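# Sort bronze bushings from turntable into crate

## Task

Transfer every bronze bushing from the turntable into the crate, leaving all steel bushings on the turntable. The crate must stay level and seated in its corner guides. At the end, nothing may be held in place only by the robot, and anything the robot is touching must not settle by more than about a fingernail's width once released. Nothing may be knocked or placed off the table.

## Robot and tools

Robot: two UR12e-type six-joint arms, left_arm and right_arm, each with a two-finger parallel gripper (50 mm maximum gap) and a wrist camera. Base roots in the scene frame: left_arm at (-0.092, +0.611, 0) m, quat_wxyz (+1.000, 0, 0, +0.019); right_arm at (-0.094, -0.651, 0) m, quat_wxyz (+0.999, 0, 0, +0.038). The names left and right are labels, not image sides.

Scene frame: origin on the table top midway between the arms, +z up, +x outward over the table, left_arm on the +y side. Poses and velocities in results use this frame. The printed hand position can be slightly wrong, more so when the arm is stretched far.

Gripper geometry: fingers point along the gripper's +z and close along its x axis. end_effector_position is the spot between the pads; fingertips extend 17.5 mm past it. A flat block protrudes roughly 9 cm toward the gripper's -y side and rotates with it. Turning only the last joint moves the pad point around a 25 mm radius circle.

execute_actions: argument actions is a list holding zero or one item. An empty list ([]) only reports the current state. A motion item is {"rows": [...], "steps": n}, with 1 to 15 rows and steps up to 15 (default 15); each step lasts 1/30 s, each row covers one step, and the final row repeats to fill the remaining steps. A wait item is {"steps": n} with n up to 300; it returns after that many steps counted from the previous result, your thinking time included. Optional pictures (true/false) toggles camera images. A refused call moves nothing.

Row layout: one flat list of 18 numbers covering both arms, even when only one moves. First left_arm: 6 absolute joint target angles in radians (shoulder pan, shoulder lift, elbow, wrist 1, wrist 2, wrist 3, same order as the Joint positions line), then gripper position, force_limit, speed. Then the same 9 for right_arm. These are targets, not offsets. Joint ranges: left_arm pan -3.142..3.142, lift -6.283..6.283, elbow 0.000..3.142, wrists each -6.283..6.283; right_arm pan 0.000..6.283, lift -6.283..6.283, elbow -3.142..0.000, wrists -6.283..6.283. A target more than 0.010 rad beyond a range end, and farther out than the current angle, is refused. True ends may differ by up to 0.010 rad; commands past a true end are clipped, sometimes reported as "joint sent to its limit" (possibly about an earlier move). Missing that line does not prove more travel exists.

Motion limits: each joint target is clamped to a lead over the measured angle of 0.383 rad (pan, lift) or 0.575 rad (elbow, wrists), and if the targets would move the gripper over 100 mm away from where it is, all are scaled back. Commands are smoothed with about 0.17 s lag, so big moves may be incomplete when the result arrives. Between calls the arms keep heading to the last row until they settle or a step is HELD; further travel then needs a new action.

Gripper numbers, all in [-1, 1]: position +1 = fully open 50 mm, pads meet near -0.65, use -1 to grip (closes until blocked). force_limit maps -1/0/+1 to about 20/102/185 N per pad (actual up to ~17% more). speed maps -1/0/+1 to 20/85/150 mm/s of gap change. New force or speed only applies after a position change of at least 0.01. Repeating an arm's existing three gripper values leaves it untouched; note 0 is a real command. To soften a grip, open first.

Result lines: state line per arm with end_effector_position (m), end_effector_quat_wxyz and velocities; Joint positions and Joint velocities per arm (rad, rad/s); joint torques (biased, noisy); Wrist force and Wrist torque in the end effector's own axes (offset up to ~5.5 N, noise up to ~3.4 N, saturation ~100 N; "no reading" is normal at start). object_status: 0 moving, 1 blocked while opening, 2 blocked while closing (a good grip), 3 reached target or pads met (likely empty). position_measured counts give gap ≈ (250 - counts) × 0.202 mm. "joint command not followed" means a clearance check altered joint targets; HELD marks steps not sent. If grip is lost, fingers re-close automatically, except after a -1 force grip, where status stays 2 regardless. Off-center grips on fixed objects weaken over time.

Faults to avoid: contact torque at a joint's load limit (pan and lift 293, elbow 133, wrists 48 N m, held weight included) or any outside force of 150 N stops that arm for 10 s and drops the rest of the call. Holding loads heats motors; MOTOR HOT warns at 70 °C and brakes engage at 85 °C. Never let the arms collide or press each other. Avoid drops, slips, slamming, and strong pushes; keep every item on the table and the crate upright in its guides. Occasional external tugs or pushes on objects may occur.

zoom_image: camera (cam_head_left, cam_head_right, cam_high, cam_low, cam_left_wrist, cam_right_wrist; all 672x504) and region [x0, y0, x1, y1] in pixels from the top-left, at most 504x504. Returns a closer crop of that camera's latest image.

read_manual: optional section ("licences"); gives URDF licence text only.

finished_scene: scene = number of the current scene. Release everything stably before calling.

Each tool is called after "Call:" by a JSON object that holds its "api" and its "payload", one argument or row to a line.

## Session

Call:
{"api": "execute_actions", "payload": {
  "actions": [
    {"steps":30}
  ]
}}

Scene clock: 1.00 s of 7600.00 s.
left_arm: end_effector_position=(+0.9216, +0.8475, +0.1368) position_measured=3 object_status=3 end_effector_quat_wxyz=(-0.066, +0.902, +0.408, -0.121) end_effector_velocity=(+0.000, -0.000, +0.000) end_effector_angular_velocity=(-0.000, -0.000, -0.001) | right_arm: end_effector_position=(+0.6223, -0.3208, +0.3320) position_measured=3 object_status=3 end_effector_quat_wxyz=(-0.055, +0.761, +0.647, -0.012) end_effector_velocity=(-0.000, +0.001, +0.000) end_effector_angular_velocity=(-0.000, -0.001, +0.001)
Joint positions: left_arm=[-0.003 -0.742  0.994 -1.548 -1.541  0.753] | right_arm=[ 3.656 -1.795 -1.606 -1.349  1.677  0.751]
Joint velocities: left_arm=[-0.     0.    -0.001  0.     0.     0.001] | right_arm=[ 0.001  0.     0.     0.    -0.    -0.   ]
Joint torques (N m, as the arm reports them, + toward a larger angle): left_arm=[  -0.14 -123.91  -46.99   -3.37    0.57   -0.25] | right_arm=[ 2.41 69.63 43.78  4.71  0.98  0.41]
Motor temperatures (°C, as the motors report them): left_arm=[20 22 20 30 24 29] | right_arm=[23 23 25 26 27 24]
Wrist force (N, on the end effector, along its own x y z axes, offset not removed): left_arm=[5.1 1.0 -1.3] | right_arm=[-10.4 -4.7 -5.0]
Wrist torque (N m, same axes, about the end effector's origin, offset not removed): left_arm=[0.30 -0.76 0.18] | right_arm=[-0.95 2.21 0.09]
Steps of this call (steps 1 to 30: nothing new was sent). Readings (joint positions | what the end effector reports):
1: left_arm=[-0.003 -0.742 0.994 -1.548 -1.541 0.753] | right_arm=[3.656 -1.795 -1.606 -1.349 1.677 0.751] | left_arm position_measured=3 object_status=3 | right_arm position_measured=3 object_status=3
2: left_arm=[-0.003 -0.742 0.994 -1.548 -1.541 0.753] | right_arm=[3.656 -1.795 -1.606 -1.349 1.677 0.751] | left_arm position_measured=3 object_status=3 | right_arm position_measured=3 object_status=3
4: left_arm=[-0.003 -0.742 0.994 -1.548 -1.541 0.753] | right_arm=[3.656 -1.795 -1.606 -1.349 1.677 0.751] | left_arm position_measured=3 object_status=3 | right_arm position_measured=3 object_status=3
8: left_arm=[-0.003 -0.742 0.994 -1.548 -1.541 0.753] | right_arm=[3.656 -1.795 -1.606 -1.349 1.677 0.751] | left_arm position_measured=3 object_status=3 | right_arm position_measured=3 object_status=3
30: the state above

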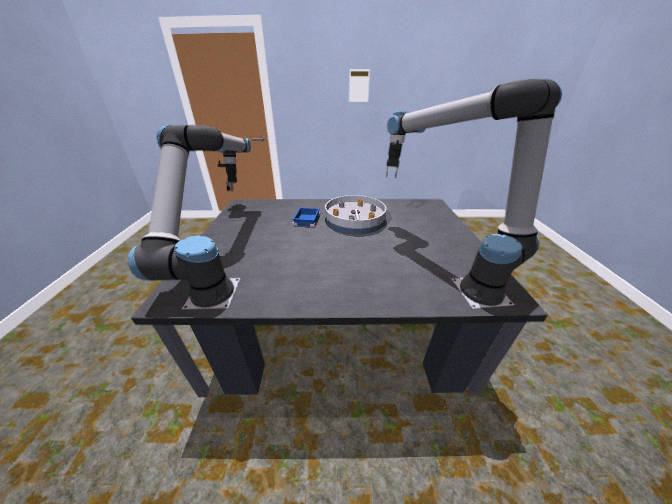

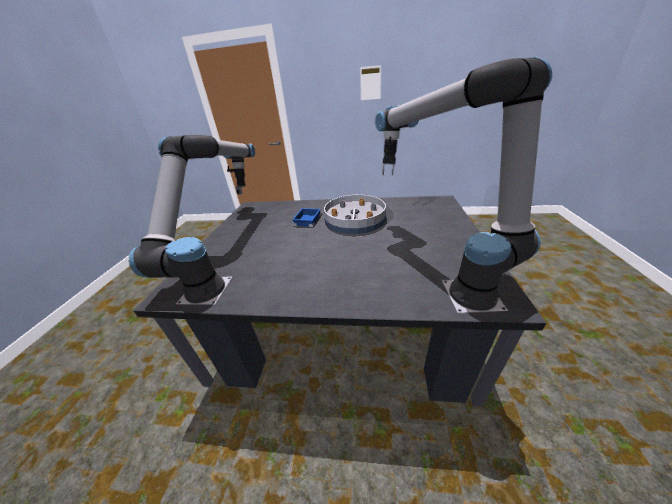

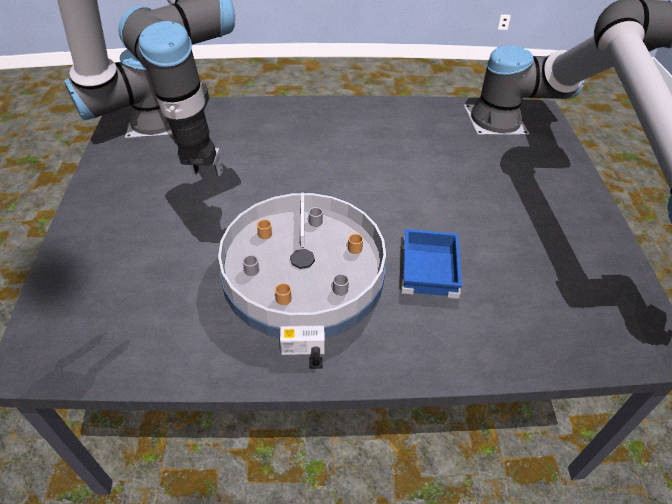

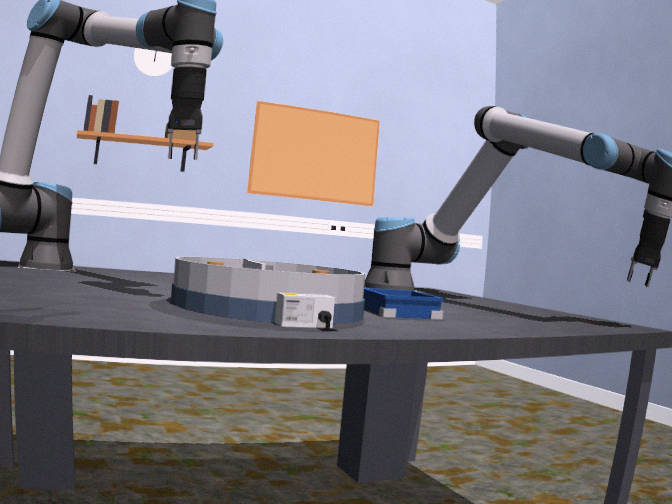

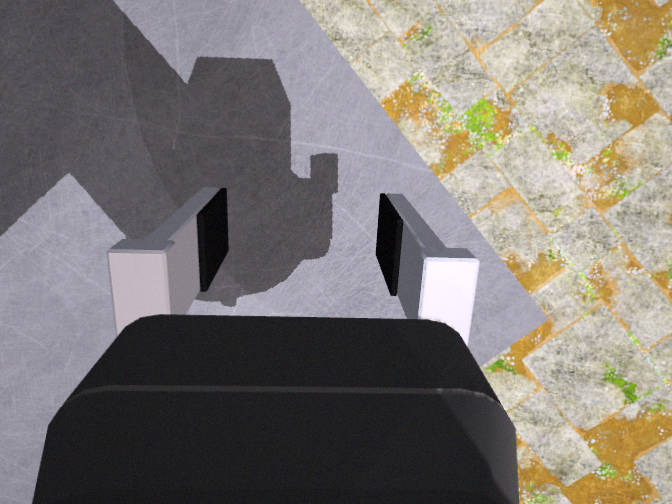

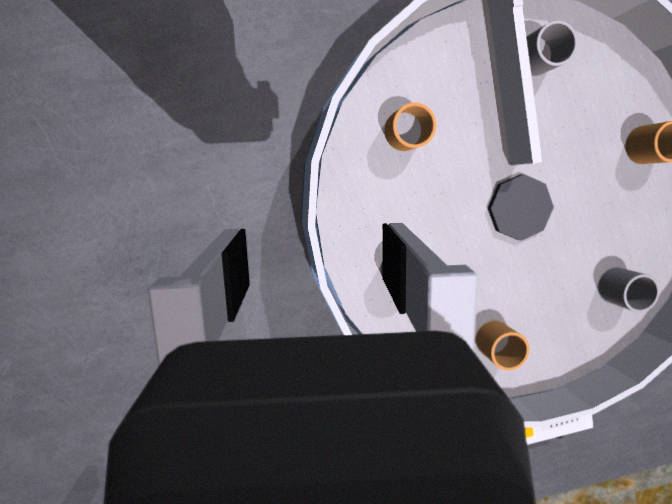

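Call:
{"api": "execute_actions", "payload": {
  "actions": [
    {"rows":[[-1.0376,-1.134,1.6583,-2.095,-1.571,1.356,1,-0.5,1,3.3,-1.795,-1.606,-1.349,1.677,0.751,1,0,0]]}
  ],
  "pictures": false
}}

Call:
{"api": "execute_actions", "payload": {
  "actions": [
    {"steps":42}
  ]
}}

Scene clock: 2.60 s of 7600.00 s.
left_arm: end_effector_position=(+0.8826, +0.5713, +0.1579) position_measured=3 object_status=3 end_effector_quat_wxyz=(-0.025, +0.991, +0.121, -0.049) end_effector_velocity=(-0.164, -0.593, -0.003) end_effector_angular_velocity=(-0.127, -0.180, -1.150) | right_arm: end_effector_position=(+0.6902, -0.5670, +0.3318) position_measured=3 object_status=3 end_effector_quat_wxyz=(-0.056, +0.855, +0.515, -0.004) end_effector_velocity=(+0.028, -0.262, -0.002) end_effector_angular_velocity=(+0.001, +0.003, -0.336)
Joint positions: left_arm=[-0.285 -0.961  1.348 -1.849 -1.558  1.081] | right_arm=[ 3.331 -1.795 -1.606 -1.349  1.677  0.751]
Joint velocities: left_arm=[-0.643 -0.329  0.58  -0.463 -0.024  0.513] | right_arm=[-0.335 -0.002 -0.001 -0.     0.001  0.001]
Joint torques (N m, as the arm reports them, + toward a larger angle): left_arm=[ -26.52 -118.06  -30.79   -6.49   -2.11    3.47] | right_arm=[20.35 50.14 55.34  4.38  5.28  3.62]
Motor temperatures (°C, as the motors report them): left_arm=[20 22 20 30 24 29] | right_arm=[23 23 25 26 27 24]
Wrist force (N, on the end effector, along its own x y z axes, offset not removed): left_arm=[7.0 -0.2 -1.4] | right_arm=[-6.4 1.7 -4.6]
Wrist torque (N m, same axes, about the end effector's origin, offset not removed): left_arm=[0.03 -1.46 -0.05] | right_arm=[-0.10 1.13 -0.33]
Steps of this call (steps 1 to 33: nothing new was sent; steps 34 to 48: all 15 steps of this action). Readings (joint positions | what the end effector reports):
34: left_arm=[-0.003 -0.743 0.995 -1.549 -1.541 0.753] | right_arm=[3.655 -1.795 -1.606 -1.349 1.677 0.751] | left_arm position_measured=3 object_status=3 | right_arm position_measured=3 object_status=3
35: left_arm=[-0.012 -0.751 1.005 -1.558 -1.543 0.763] | right_arm=[3.646 -1.795 -1.606 -1.349 1.677 0.751] | left_arm position_measured=3 object_status=3 | right_arm position_measured=3 object_status=3
37: left_arm=[-0.054 -0.793 1.061 -1.614 -1.546 0.821] | right_arm=[3.594 -1.795 -1.606 -1.349 1.677 0.751] | left_arm position_measured=3 object_status=3 | right_arm position_measured=3 object_status=3
41: left_arm=[-0.137 -0.866 1.182 -1.716 -1.551 0.933] | right_arm=[3.490 -1.795 -1.606 -1.349 1.677 0.751] | left_arm position_measured=3 object_status=3 | right_arm position_measured=3 object_status=3
48: the state above

Scene clock: 4.00 s of 7600.00 s.
left_arm: end_effector_position=(+0.5454, -0.0115, +0.1502) position_measured=3 object_status=3 end_effector_quat_wxyz=(+0.000, +0.924, -0.381, -0.000) end_effector_velocity=(-0.007, -0.006, +0.000) end_effector_angular_velocity=(-0.001, -0.000, -0.014) | right_arm: end_effector_position=(+0.6925, -0.5911, +0.3318) position_measured=3 object_status=3 end_effector_quat_wxyz=(-0.056, +0.863, +0.502, -0.003) end_effector_velocity=(-0.000, -0.002, -0.001) end_effector_angular_velocity=(-0.000, +0.001, -0.002)
Joint positions: left_arm=[-1.037 -1.134  1.658 -2.095 -1.571  1.356] | right_arm=[ 3.3   -1.795 -1.606 -1.349  1.677  0.751]
Joint velocities: left_arm=[-0.011 -0.002  0.002 -0.002 -0.     0.004] | right_arm=[-0.002 -0.001 -0.001  0.    -0.    -0.   ]
Joint torques (N m, as the arm reports them, + toward a larger angle): left_arm=[ -16.22 -100.05  -34.02   -6.71   -2.48    1.68] | right_arm=[-9.78 54.85 56.39  1.96  1.02  3.94]
Motor temperatures (°C, as the motors report them): left_arm=[20 22 20 30 24 29] | right_arm=[23 23 25 26 27 24]
Wrist force (N, on the end effector, along its own x y z axes, offset not removed): left_arm=[4.9 -4.9 0.1] | right_arm=[-4.6 2.5 -3.1]
Wrist torque (N m, same axes, about the end effector's origin, offset not removed): left_arm=[-0.75 -0.91 0.16] | right_arm=[-0.22 0.77 -0.22]
Steps of this call (steps 1 to 42: the robot went on to your last target). Readings (joint positions | what the end effector reports):
1: left_arm=[-0.307 -0.972 1.367 -1.864 -1.559 1.098] | right_arm=[3.321 -1.795 -1.606 -1.349 1.677 0.751] | left_arm position_measured=3 object_status=3 | right_arm position_measured=3 object_status=3
2: left_arm=[-0.329 -0.982 1.385 -1.878 -1.560 1.114] | right_arm=[3.315 -1.795 -1.606 -1.349 1.677 0.751] | left_arm position_measured=3 object_status=3 | right_arm position_measured=3 object_status=3
4: left_arm=[-0.373 -1.000 1.418 -1.904 -1.561 1.143] | right_arm=[3.307 -1.795 -1.606 -1.349 1.677 0.751] | left_arm position_measured=3 object_status=3 | right_arm position_measured=3 object_status=3
8: left_arm=[-0.461 -1.031 1.473 -1.948 -1.564 1.192] | right_arm=[3.302 -1.795 -1.606 -1.349 1.677 0.751] | left_arm position_measured=3 object_status=3 | right_arm position_measured=3 object_status=3
42: the state above

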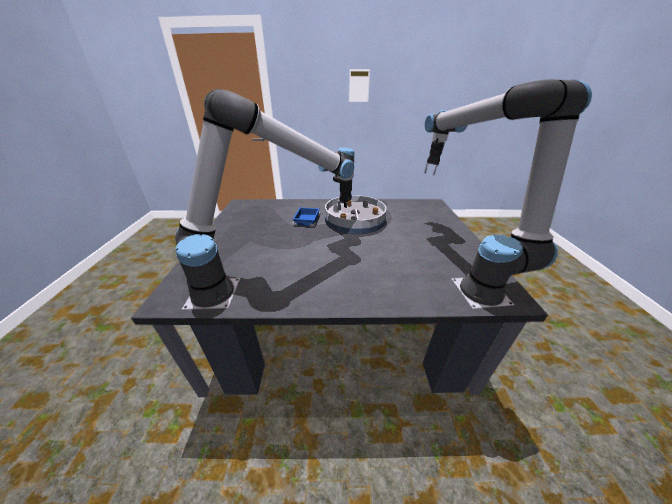

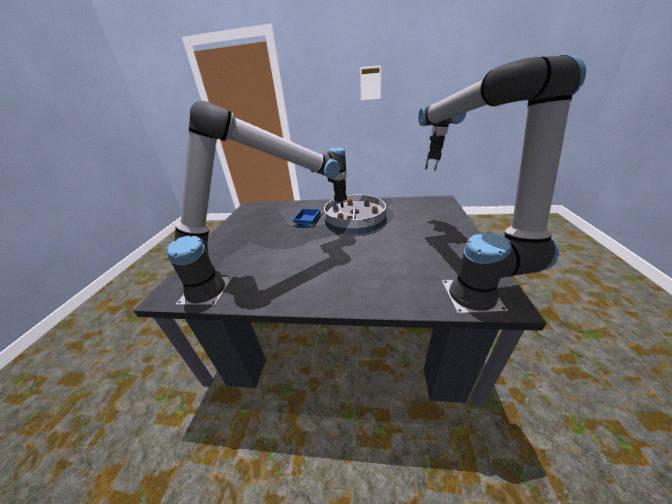

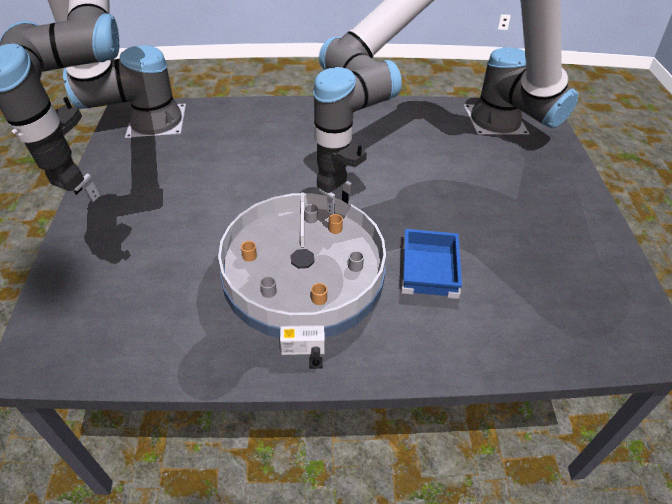

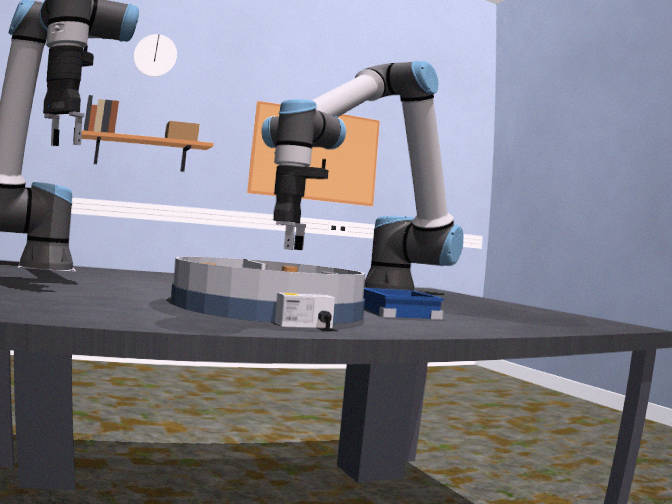

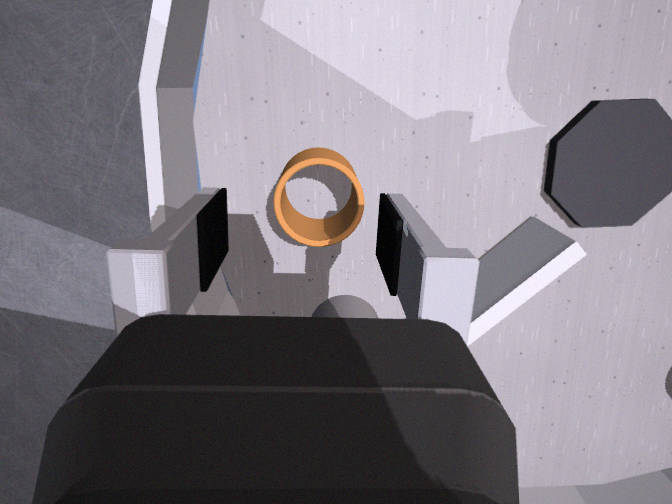

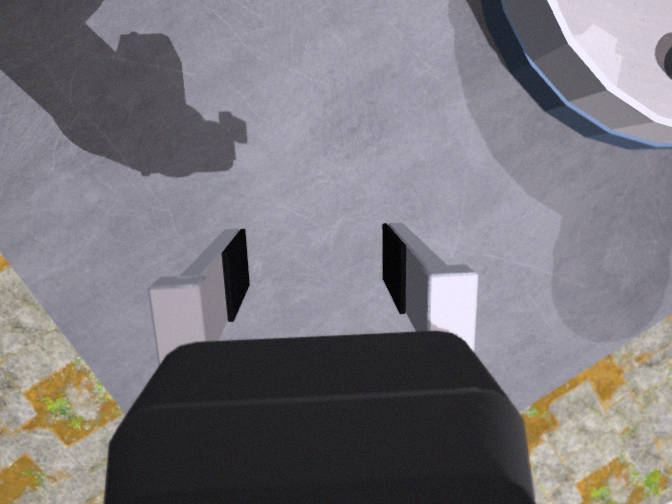

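Call:
{"api": "execute_actions", "payload": {
  "actions": [
    {"steps":60}
  ],
  "pictures": false
}}

Call:
{"api": "execute_actions", "payload": {
  "actions": [
    {"rows":[[-1.0376,-1.0775,1.683,-2.1765,-1.571,1.45,1,-0.5,1,3.3,-1.795,-1.606,-1.349,1.677,0.751,1,0,0]]}
  ],
  "pictures": false
}}

Call:
{"api": "execute_actions", "payload": {
  "actions": [
    {"steps":45}
  ]
}}

Call:
{"api": "execute_actions", "payload": {
  "actions": [
    {"steps":30}
  ]
}}

Scene clock: 6.00 s of 7600.00 s.
left_arm: end_effector_position=(+0.5447, -0.0121, +0.1502) position_measured=3 object_status=3 end_effector_quat_wxyz=(+0.000, +0.924, -0.382, -0.000) end_effector_velocity=(-0.000, +0.000, -0.000) end_effector_angular_velocity=(+0.001, +0.001, -0.000) | right_arm: end_effector_position=(+0.6925, -0.5911, +0.3318) position_measured=3 object_status=3 end_effector_quat_wxyz=(-0.056, +0.863, +0.502, -0.003) end_effector_velocity=(+0.000, -0.000, +0.000) end_effector_angular_velocity=(+0.001, +0.000, -0.001)
Joint positions: left_arm=[-1.038 -1.134  1.658 -2.095 -1.571  1.356] | right_arm=[ 3.3   -1.795 -1.606 -1.349  1.677  0.751]
Joint velocities: left_arm=[-0.    -0.     0.     0.001 -0.     0.   ] | right_arm=[-0.001 -0.     0.001 -0.001  0.001  0.   ]
Joint torques (N m, as the arm reports them, + toward a larger angle): left_arm=[-15.79 -98.5  -32.82  -6.52  -2.38   1.97] | right_arm=[-10.21  57.34  55.58   1.8   -3.43   4.36]
Motor temperatures (°C, as the motors report them): left_arm=[20 22 20 30 24 29] | right_arm=[23 23 25 26 27 24]
Wrist force (N, on the end effector, along its own x y z axes, offset not removed): left_arm=[4.1 -0.3 -0.3] | right_arm=[-6.7 -0.6 -4.8]
Wrist torque (N m, same axes, about the end effector's origin, offset not removed): left_arm=[0.14 -0.85 0.12] | right_arm=[-0.31 1.42 -0.05]
Steps of this call (steps 1 to 30: the robot went on to your last target; steps 31 to 60: nothing new was sent). Readings (joint positions | what the end effector reports):
1: left_arm=[-1.037 -1.134 1.658 -2.095 -1.571 1.356] | right_arm=[3.300 -1.795 -1.606 -1.349 1.677 0.751] | left_arm position_measured=3 object_status=3 | right_arm position_measured=3 object_status=3
2: left_arm=[-1.037 -1.134 1.658 -2.095 -1.571 1.356] | right_arm=[3.300 -1.795 -1.606 -1.349 1.677 0.751] | left_arm position_measured=3 object_status=3 | right_arm position_measured=3 object_status=3
4: left_arm=[-1.037 -1.134 1.658 -2.095 -1.571 1.356] | right_arm=[3.300 -1.795 -1.606 -1.349 1.677 0.751] | left_arm position_measured=3 object_status=3 | right_arm position_measured=3 object_status=3
8: left_arm=[-1.037 -1.134 1.658 -2.095 -1.571 1.356] | right_arm=[3.300 -1.795 -1.606 -1.349 1.677 0.751] | left_arm position_measured=3 object_status=3 | right_arm position_measured=3 object_status=3
60: the state above
All arms were judged still, so your last target was given up. Only a new action makes them travel on or press farther. Fingers that are still opening or closing keep moving.

Scene clock: 6.50 s of 7600.00 s.
left_arm: end_effector_position=(+0.5495, -0.0190, +0.0960) position_measured=3 object_status=3 end_effector_quat_wxyz=(+0.000, +0.905, -0.425, +0.000) end_effector_velocity=(+0.000, -0.001, -0.004) end_effector_angular_velocity=(-0.001, -0.001, -0.009) | right_arm: end_effector_position=(+0.6925, -0.5911, +0.3318) position_measured=3 object_status=3 end_effector_quat_wxyz=(-0.056, +0.863, +0.502, -0.003) end_effector_velocity=(-0.000, -0.002, +0.000) end_effector_angular_velocity=(-0.001, -0.001, -0.002)
Joint positions: left_arm=[-1.038 -1.078  1.683 -2.176 -1.571  1.449] | right_arm=[ 3.3   -1.795 -1.606 -1.349  1.677  0.751]
Joint velocities: left_arm=[-0.     0.005  0.002 -0.008  0.     0.009] | right_arm=[-0.002  0.001 -0.001  0.    -0.001  0.   ]
Joint torques (N m, as the arm reports them, + toward a larger angle): left_arm=[-12.66 -78.12 -30.56  -6.68  -2.16   2.69] | right_arm=[-7.78 58.14 56.67  2.23 -2.92  3.86]
Motor temperatures (°C, as the motors report them): left_arm=[20 22 20 30 24 29] | right_arm=[23 23 25 26 27 24]
Wrist force (N, on the end effector, along its own x y z axes, offset not removed): left_arm=[5.0 -1.2 -3.9] | right_arm=[-3.4 3.0 -1.0]
Wrist torque (N m, same axes, about the end effector's origin, offset not removed): left_arm=[-0.04 -0.99 -0.08] | right_arm=[0.38 0.52 -0.17]
Steps of this call (steps 1 to 15: all 15 steps of this action). Readings (joint positions | what the end effector reports):
1: left_arm=[-1.038 -1.133 1.659 -2.096 -1.571 1.357] | right_arm=[3.300 -1.795 -1.606 -1.349 1.677 0.751] | left_arm position_measured=3 object_status=3 | right_arm position_measured=3 object_status=3
2: left_arm=[-1.038 -1.126 1.662 -2.105 -1.571 1.366] | right_arm=[3.300 -1.795 -1.606 -1.349 1.677 0.751] | left_arm position_measured=3 object_status=3 | right_arm position_measured=3 object_status=3
4: left_arm=[-1.038 -1.103 1.673 -2.138 -1.571 1.404] | right_arm=[3.300 -1.795 -1.606 -1.349 1.677 0.751] | left_arm position_measured=3 object_status=3 | right_arm position_measured=3 object_status=3
8: left_arm=[-1.038 -1.083 1.681 -2.167 -1.571 1.439] | right_arm=[3.300 -1.795 -1.606 -1.349 1.677 0.751] | left_arm position_measured=3 object_status=3 | right_arm position_measured=3 object_status=3
15: the state above

Scene clock: 8.00 s of 7600.00 s.
left_arm: end_effector_position=(+0.5496, -0.0191, +0.0955) position_measured=3 object_status=3 end_effector_quat_wxyz=(+0.000, +0.905, -0.425, +0.000) end_effector_velocity=(+0.000, +0.000, +0.000) end_effector_angular_velocity=(+0.001, +0.000, +0.000) | right_arm: end_effector_position=(+0.6925, -0.5911, +0.3318) position_measured=3 object_status=3 end_effector_quat_wxyz=(-0.056, +0.863, +0.502, -0.003) end_effector_velocity=(-0.000, +0.000, -0.000) end_effector_angular_velocity=(-0.002, +0.001, +0.001)
Joint positions: left_arm=[-1.038 -1.077  1.683 -2.177 -1.571  1.45 ] | right_arm=[ 3.3   -1.795 -1.606 -1.349  1.677  0.751]
Joint velocities: left_arm=[ 0.     0.    -0.001  0.001  0.    -0.   ] | right_arm=[ 0.001 -0.    -0.    -0.001 -0.002  0.001]
Joint torques (N m, as the arm reports them, + toward a larger angle): left_arm=[ -2.15 -81.66 -30.22  -7.    -0.4    2.1 ] | right_arm=[-4.94 57.6  55.31  1.85 -2.67  3.93]
Motor temperatures (°C, as the motors report them): left_arm=[20 22 20 30 24 29] | right_arm=[23 23 25 26 27 24]
Wrist force (N, on the end effector, along its own x y z axes, offset not removed): left_arm=[2.9 0.6 -1.9] | right_arm=[-6.1 -2.8 -0.6]
Wrist torque (N m, same axes, about the end effector's origin, offset not removed): left_arm=[0.48 -0.61 0.01] | right_arm=[-0.66 1.14 -0.12]
Steps of this call (steps 1 to 15: the robot went on to your last target; steps 16 to 45: nothing new was sent). Readings (joint positions | what the end effector reports):
1: left_arm=[-1.038 -1.078 1.683 -2.176 -1.571 1.449] | right_arm=[3.300 -1.795 -1.606 -1.349 1.677 0.751] | left_arm position_measured=3 object_status=3 | right_arm position_measured=3 object_status=3
2: left_arm=[-1.038 -1.078 1.683 -2.176 -1.571 1.450] | right_arm=[3.300 -1.795 -1.606 -1.349 1.677 0.751] | left_arm position_measured=3 object_status=3 | right_arm position_measured=3 object_status=3
4: left_arm=[-1.038 -1.078 1.683 -2.176 -1.571 1.450] | right_arm=[3.300 -1.795 -1.606 -1.349 1.677 0.751] | left_arm position_measured=3 object_status=3 | right_arm position_measured=3 object_status=3
8: left_arm=[-1.038 -1.078 1.683 -2.176 -1.571 1.450] | right_arm=[3.300 -1.795 -1.606 -1.349 1.677 0.751] | left_arm position_measured=3 object_status=3 | right_arm position_measured=3 object_status=3
45: the state above
All arms were judged still, so your last target was given up. Only a new action makes them travel on or press farther. Fingers that are still opening or closing keep moving.

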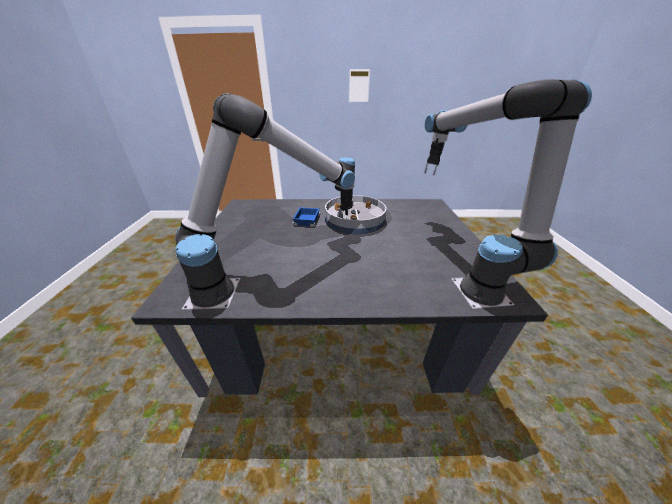

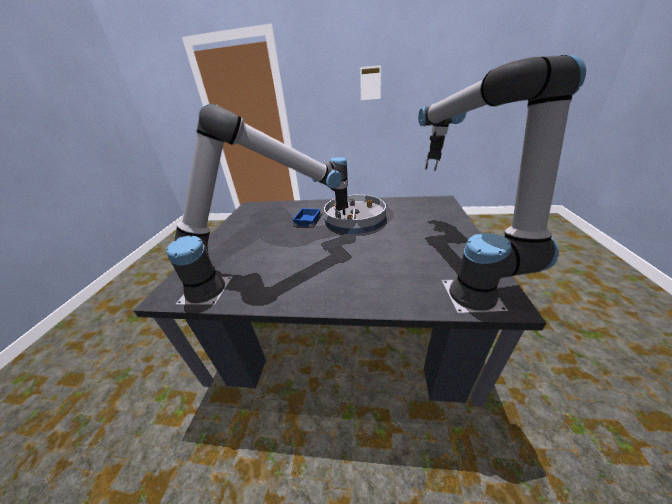

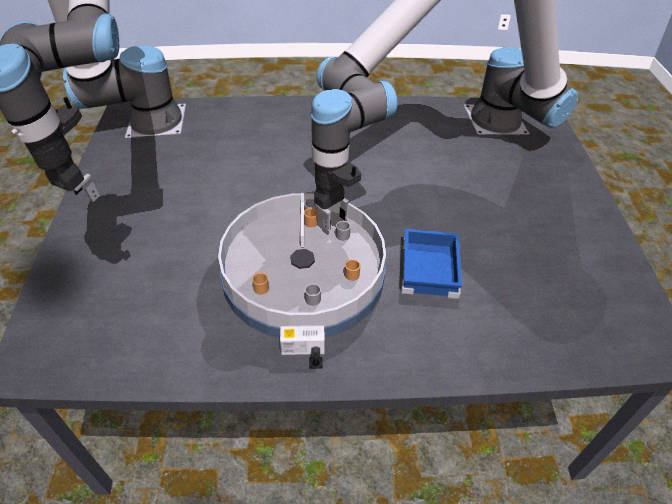

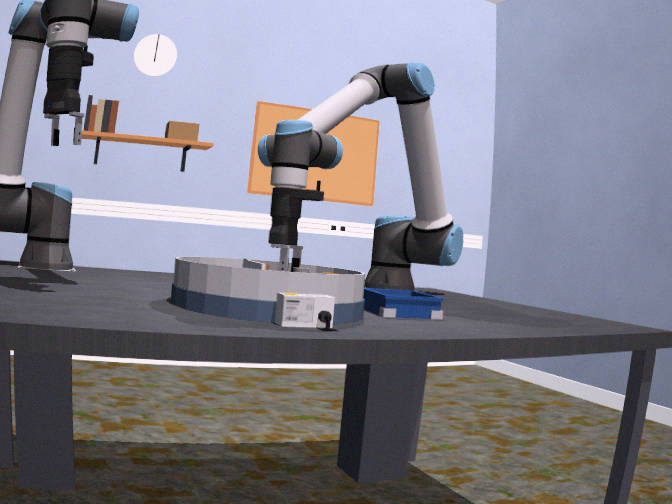

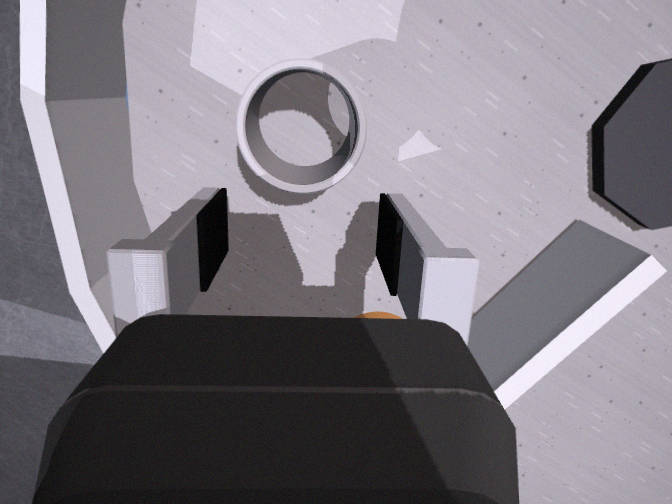

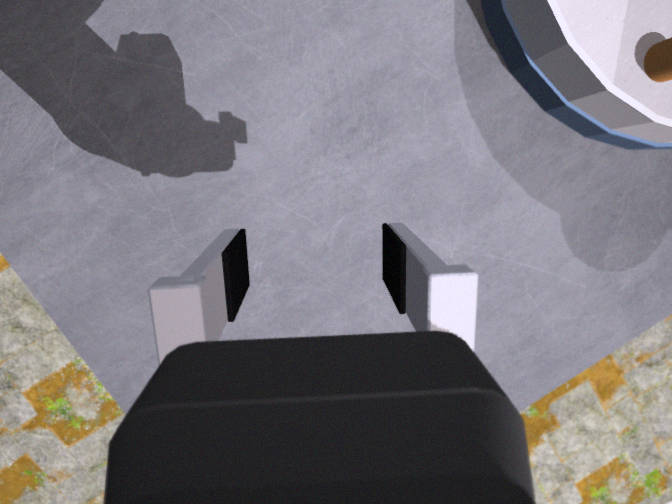

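Scene clock: 9.00 s of 7600.00 s.
left_arm: end_effector_position=(+0.5496, -0.0191, +0.0955) position_measured=3 object_status=3 end_effector_quat_wxyz=(+0.000, +0.905, -0.425, +0.000) end_effector_velocity=(-0.000, +0.001, -0.000) end_effector_angular_velocity=(+0.002, +0.001, +0.001) | right_arm: end_effector_position=(+0.6925, -0.5911, +0.3318) position_measured=3 object_status=3 end_effector_quat_wxyz=(-0.056, +0.863, +0.502, -0.003) end_effector_velocity=(+0.001, -0.001, +0.001) end_effector_angular_velocity=(-0.000, -0.002, -0.001)
Joint positions: left_arm=[-1.038 -1.077  1.683 -2.177 -1.571  1.45 ] | right_arm=[ 3.3   -1.795 -1.606 -1.349  1.677  0.751]
Joint velocities: left_arm=[-0.     0.     0.     0.001  0.    -0.001] | right_arm=[-0.001  0.     0.001  0.    -0.001  0.   ]
Joint torques (N m, as the arm reports them, + toward a larger angle): left_arm=[  5.15 -81.87 -30.27  -6.9    0.51   1.96] | right_arm=[-7.89 55.85 55.44  2.28 -3.16  3.83]
Motor temperatures (°C, as the motors report them): left_arm=[20 22 20 30 24 29] | right_arm=[23 23 25 26 27 24]
Wrist force (N, on the end effector, along its own x y z axes, offset not removed): left_arm=[5.6 1.6 1.3] | right_arm=[-8.1 -3.5 -2.4]
Wrist torque (N m, same axes, about the end effector's origin, offset not removed): left_arm=[0.60 -1.04 0.05] | right_arm=[-0.70 1.71 0.05]
Steps of this call (steps 1 to 30: nothing new was sent). Readings (joint positions | what the end effector reports):
1: left_arm=[-1.038 -1.077 1.683 -2.177 -1.571 1.450] | right_arm=[3.300 -1.795 -1.606 -1.349 1.677 0.751] | left_arm position_measured=3 object_status=3 | right_arm position_measured=3 object_status=3
2: left_arm=[-1.038 -1.077 1.683 -2.177 -1.571 1.450] | right_arm=[3.300 -1.795 -1.606 -1.349 1.677 0.751] | left_arm position_measured=3 object_status=3 | right_arm position_measured=3 object_status=3
4: left_arm=[-1.038 -1.077 1.683 -2.177 -1.571 1.450] | right_arm=[3.300 -1.795 -1.606 -1.349 1.677 0.751] | left_arm position_measured=3 object_status=3 | right_arm position_measured=3 object_status=3
8: left_arm=[-1.038 -1.077 1.683 -2.177 -1.571 1.450] | right_arm=[3.300 -1.795 -1.606 -1.349 1.677 0.751] | left_arm position_measured=3 object_status=3 | right_arm position_measured=3 object_status=3
30: the state above

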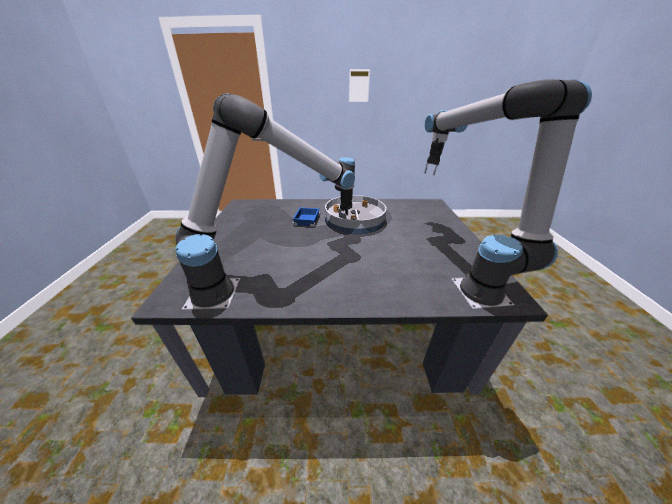

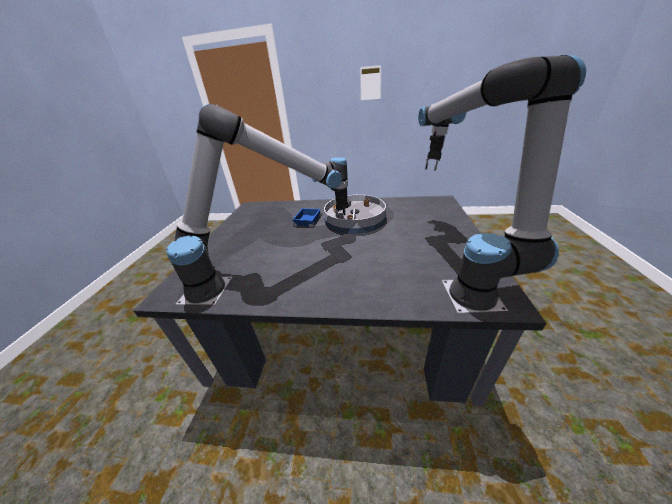

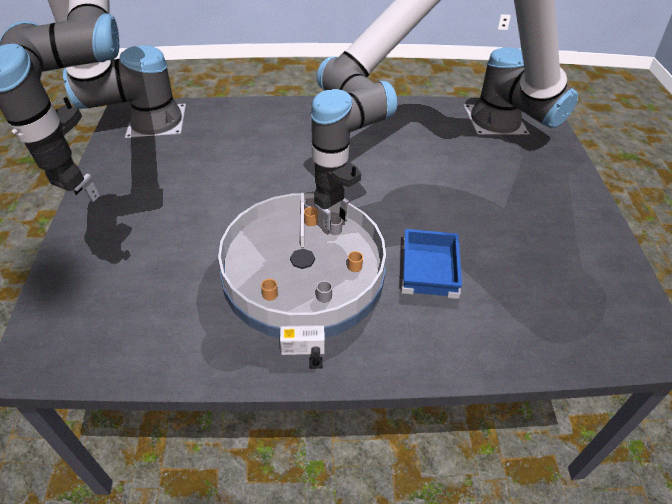

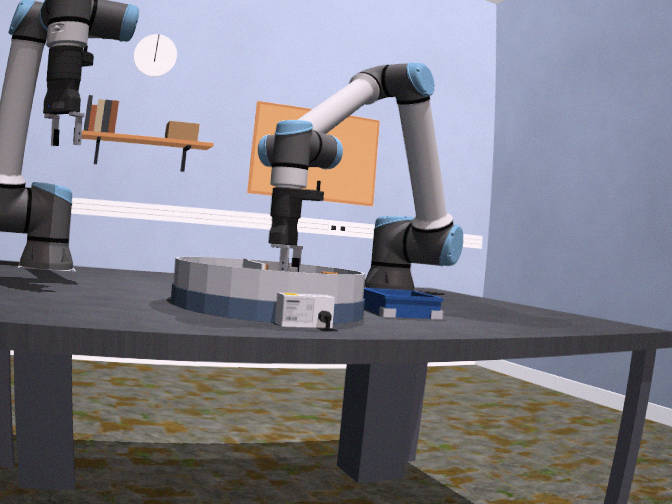

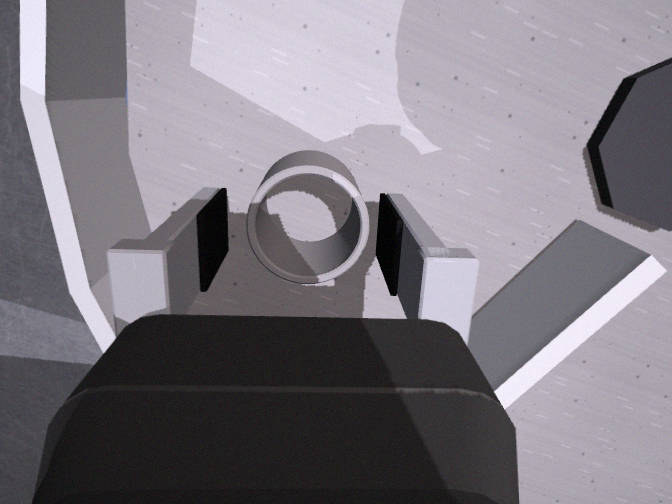

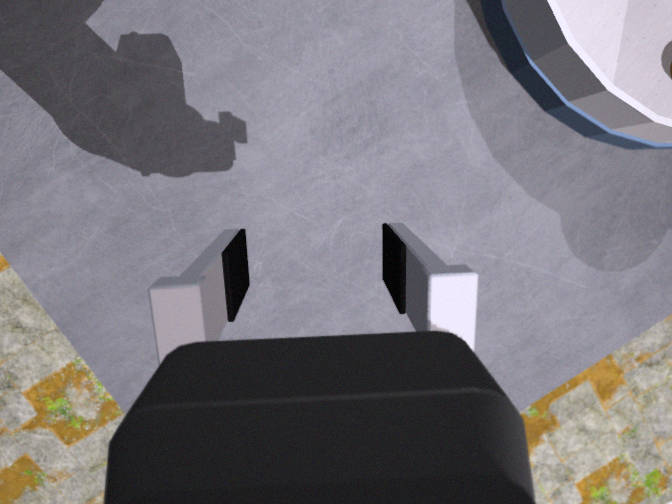

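Good. Drop 10 mm and watch.

Call:
{"api": "execute_actions", "payload": {
  "actions": [
    {"steps":60}
  ],
  "pictures": false
}}

Call:
{"api": "execute_actions", "payload": {
  "actions": [
    {"rows":[[-1.0376,-1.068,1.689,-2.192,-1.571,1.45,1,-0.5,1,3.3,-1.795,-1.606,-1.349,1.677,0.751,1,0,0]]}
  ],
  "pictures": false
}}

Call:
{"api": "execute_actions", "payload": {
  "actions": [
    {"steps":30}
  ]
}}

Scene clock: 11.00 s of 7600.00 s.
left_arm: end_effector_position=(+0.5496, -0.0191, +0.0955) position_measured=3 object_status=3 end_effector_quat_wxyz=(+0.000, +0.905, -0.425, +0.000) end_effector_velocity=(+0.001, -0.001, +0.001) end_effector_angular_velocity=(-0.001, -0.001, -0.000) | right_arm: end_effector_position=(+0.6925, -0.5911, +0.3318) position_measured=3 object_status=3 end_effector_quat_wxyz=(-0.056, +0.863, +0.502, -0.003) end_effector_velocity=(-0.001, +0.001, -0.000) end_effector_angular_velocity=(+0.000, +0.001, +0.001)
Joint positions: left_arm=[-1.038 -1.077  1.683 -2.177 -1.571  1.45 ] | right_arm=[ 3.3   -1.795 -1.606 -1.349  1.677  0.751]
Joint velocities: left_arm=[ 0.    -0.    -0.001 -0.     0.     0.   ] | right_arm=[ 0.001  0.001 -0.001 -0.     0.    -0.   ]
Joint torques (N m, as the arm reports them, + toward a larger angle): left_arm=[ 17.87 -81.22 -31.31  -6.59   2.5    1.99] | right_arm=[-5.61 57.54 55.87  2.13 -2.68  4.07]
Motor temperatures (°C, as the motors report them): left_arm=[20 22 20 30 24 29] | right_arm=[23 23 25 26 27 24]
Wrist force (N, on the end effector, along its own x y z axes, offset not removed): left_arm=[6.6 0.4 -0.2] | right_arm=[-3.4 1.4 -1.0]
Wrist torque (N m, same axes, about the end effector's origin, offset not removed): left_arm=[0.30 -1.48 0.16] | right_arm=[-0.13 0.55 -0.08]
Steps of this call (steps 1 to 60: nothing new was sent). Readings (joint positions | what the end effector reports):
1: left_arm=[-1.038 -1.077 1.683 -2.177 -1.571 1.450] | right_arm=[3.300 -1.795 -1.606 -1.349 1.677 0.751] | left_arm position_measured=3 object_status=3 | right_arm position_measured=3 object_status=3
2: left_arm=[-1.038 -1.077 1.683 -2.177 -1.571 1.450] | right_arm=[3.300 -1.795 -1.606 -1.349 1.677 0.751] | left_arm position_measured=3 object_status=3 | right_arm position_measured=3 object_status=3
4: left_arm=[-1.038 -1.077 1.683 -2.177 -1.571 1.450] | right_arm=[3.300 -1.795 -1.606 -1.349 1.677 0.751] | left_arm position_measured=3 object_status=3 | right_arm position_measured=3 object_status=3
8: left_arm=[-1.038 -1.077 1.683 -2.177 -1.571 1.450] | right_arm=[3.300 -1.795 -1.606 -1.349 1.677 0.751] | left_arm position_measured=3 object_status=3 | right_arm position_measured=3 object_status=3
60: the state above

Scene clock: 11.50 s of 7600.00 s.
left_arm: end_effector_position=(+0.5496, -0.0191, +0.0856) position_measured=3 object_status=3 end_effector_quat_wxyz=(+0.000, +0.905, -0.425, +0.000) end_effector_velocity=(+0.000, +0.000, -0.001) end_effector_angular_velocity=(+0.000, +0.000, -0.000) | right_arm: end_effector_position=(+0.6925, -0.5911, +0.3318) position_measured=3 object_status=3 end_effector_quat_wxyz=(-0.056, +0.863, +0.502, -0.003) end_effector_velocity=(+0.001, +0.000, +0.001) end_effector_angular_velocity=(+0.001, -0.001, +0.000)
Joint positions: left_arm=[-1.038 -1.068  1.689 -2.192 -1.571  1.45 ] | right_arm=[ 3.3   -1.795 -1.606 -1.349  1.677  0.751]
Joint velocities: left_arm=[ 0.     0.001  0.    -0.001 -0.     0.   ] | right_arm=[ 0.    -0.     0.002 -0.     0.    -0.   ]
Joint torques (N m, as the arm reports them, + toward a larger angle): left_arm=[ 17.51 -80.18 -29.12  -6.55   2.3    1.93] | right_arm=[-6.68 56.33 54.87  2.11 -3.29  3.93]
Motor temperatures (°C, as the motors report them): left_arm=[20 22 20 30 24 29] | right_arm=[23 23 25 26 27 24]
Wrist force (N, on the end effector, along its own x y z axes, offset not removed): left_arm=[2.5 -1.4 3.1] | right_arm=[-8.3 -2.4 -0.2]
Wrist torque (N m, same axes, about the end effector's origin, offset not removed): left_arm=[0.02 -0.54 0.19] | right_arm=[-0.63 1.63 0.17]
Steps of this call (steps 1 to 15: all 15 steps of this action). Readings (joint positions | what the end effector reports):
1: left_arm=[-1.038 -1.077 1.683 -2.177 -1.571 1.450] | right_arm=[3.300 -1.795 -1.606 -1.349 1.677 0.751] | left_arm position_measured=3 object_status=3 | right_arm position_measured=3 object_status=3
2: left_arm=[-1.038 -1.076 1.684 -2.180 -1.571 1.450] | right_arm=[3.300 -1.795 -1.606 -1.349 1.677 0.751] | left_arm position_measured=3 object_status=3 | right_arm position_measured=3 object_status=3
4: left_arm=[-1.038 -1.072 1.687 -2.186 -1.571 1.450] | right_arm=[3.300 -1.795 -1.606 -1.349 1.677 0.751] | left_arm position_measured=3 object_status=3 | right_arm position_measured=3 object_status=3
8: left_arm=[-1.038 -1.069 1.688 -2.190 -1.571 1.450] | right_arm=[3.300 -1.795 -1.606 -1.349 1.677 0.751] | left_arm position_measured=3 object_status=3 | right_arm position_measured=3 object_status=3
15: the state above

Scene clock: 12.50 s of 7600.00 s.
left_arm: end_effector_position=(+0.5496, -0.0191, +0.0855) position_measured=3 object_status=3 end_effector_quat_wxyz=(+0.000, +0.905, -0.425, +0.000) end_effector_velocity=(-0.000, -0.001, +0.000) end_effector_angular_velocity=(-0.000, -0.000, +0.000) | right_arm: end_effector_position=(+0.6925, -0.5911, +0.3318) position_measured=3 object_status=3 end_effector_quat_wxyz=(-0.056, +0.863, +0.502, -0.003) end_effector_velocity=(+0.000, +0.000, -0.000) end_effector_angular_velocity=(+0.000, -0.000, +0.001)
Joint positions: left_arm=[-1.038 -1.068  1.689 -2.192 -1.571  1.45 ] | right_arm=[ 3.3   -1.795 -1.606 -1.349  1.677  0.751]
Joint velocities: left_arm=[-0.001 -0.    -0.     0.    -0.    -0.001] | right_arm=[ 0.    -0.001  0.001  0.     0.    -0.001]
Joint torques (N m, as the arm reports them, + toward a larger angle): left_arm=[ 17.3  -81.86 -29.77  -6.96   2.3    1.79] | right_arm=[-8.78 56.27 55.49  2.67 -2.9   4.21]
Motor temperatures (°C, as the motors report them): left_arm=[20 22 20 30 24 29] | right_arm=[23 23 25 26 27 24]
Wrist force (N, on the end effector, along its own x y z axes, offset not removed): left_arm=[6.1 0.9 -4.5] | right_arm=[-0.7 0.4 -0.5]
Wrist torque (N m, same axes, about the end effector's origin, offset not removed): left_arm=[0.27 -1.23 -0.06] | right_arm=[-0.16 0.25 -0.15]
Steps of this call (steps 1 to 15: the robot went on to your last target; steps 16 to 30: nothing new was sent). Readings (joint positions | what the end effector reports):
1: left_arm=[-1.038 -1.068 1.689 -2.192 -1.571 1.450] | right_arm=[3.300 -1.795 -1.606 -1.349 1.677 0.751] | left_arm position_measured=3 object_status=3 | right_arm position_measured=3 object_status=3
2: left_arm=[-1.038 -1.068 1.689 -2.192 -1.571 1.450] | right_arm=[3.300 -1.795 -1.606 -1.349 1.677 0.751] | left_arm position_measured=3 object_status=3 | right_arm position_measured=3 object_status=3
4: left_arm=[-1.038 -1.068 1.689 -2.192 -1.571 1.450] | right_arm=[3.300 -1.795 -1.606 -1.349 1.677 0.751] | left_arm position_measured=3 object_status=3 | right_arm position_measured=3 object_status=3
8: left_arm=[-1.038 -1.068 1.689 -2.192 -1.571 1.450] | right_arm=[3.300 -1.795 -1.606 -1.349 1.677 0.751] | left_arm position_measured=3 object_status=3 | right_arm position_measured=3 object_status=3
30: the state above
All arms were judged still, so your last target was given up. Only a new action makes them travel on or press farther. Fingers that are still opening or closing keep moving.

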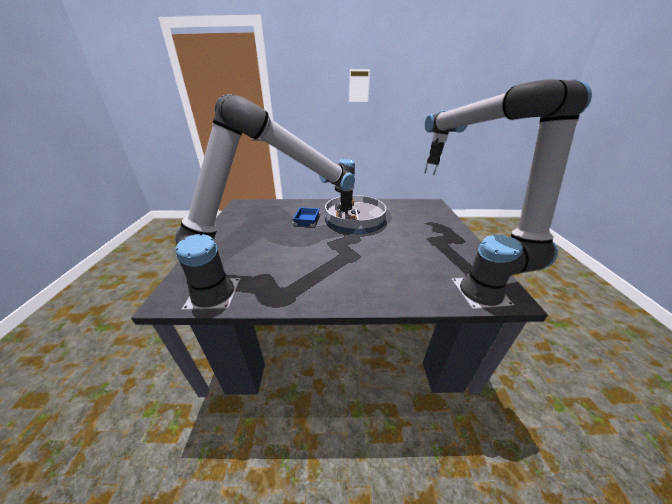

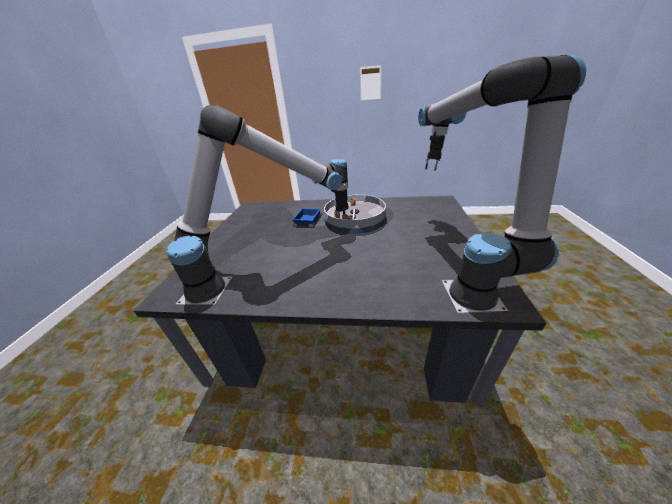

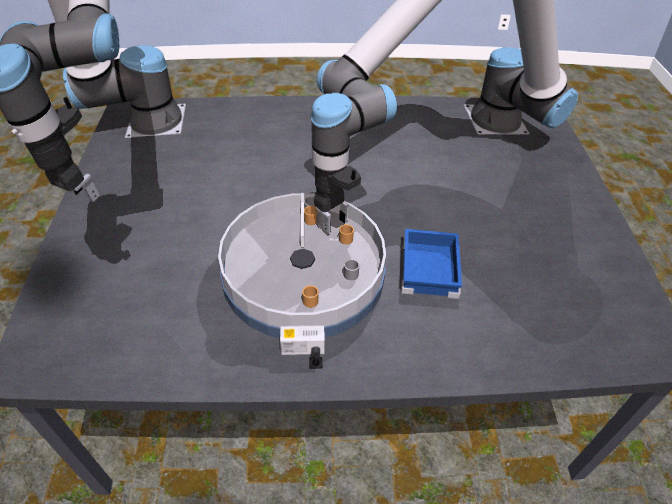

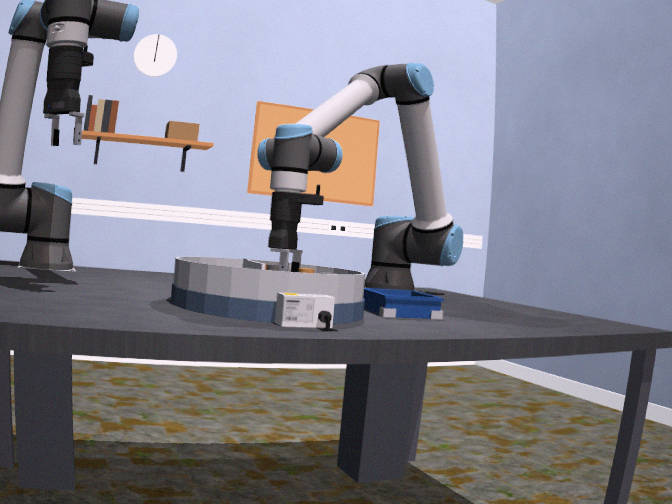

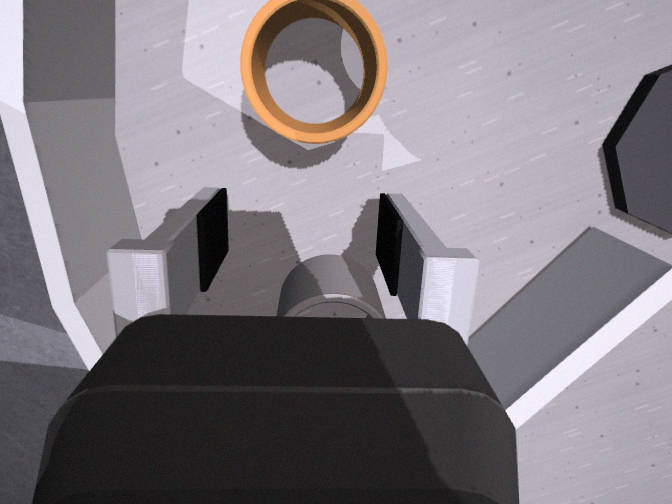

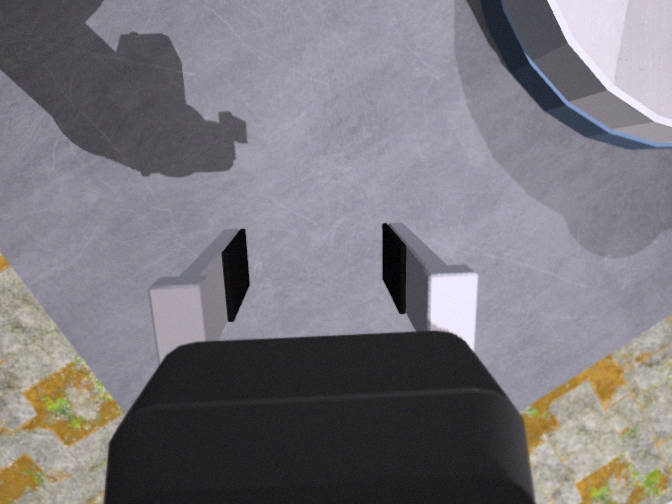

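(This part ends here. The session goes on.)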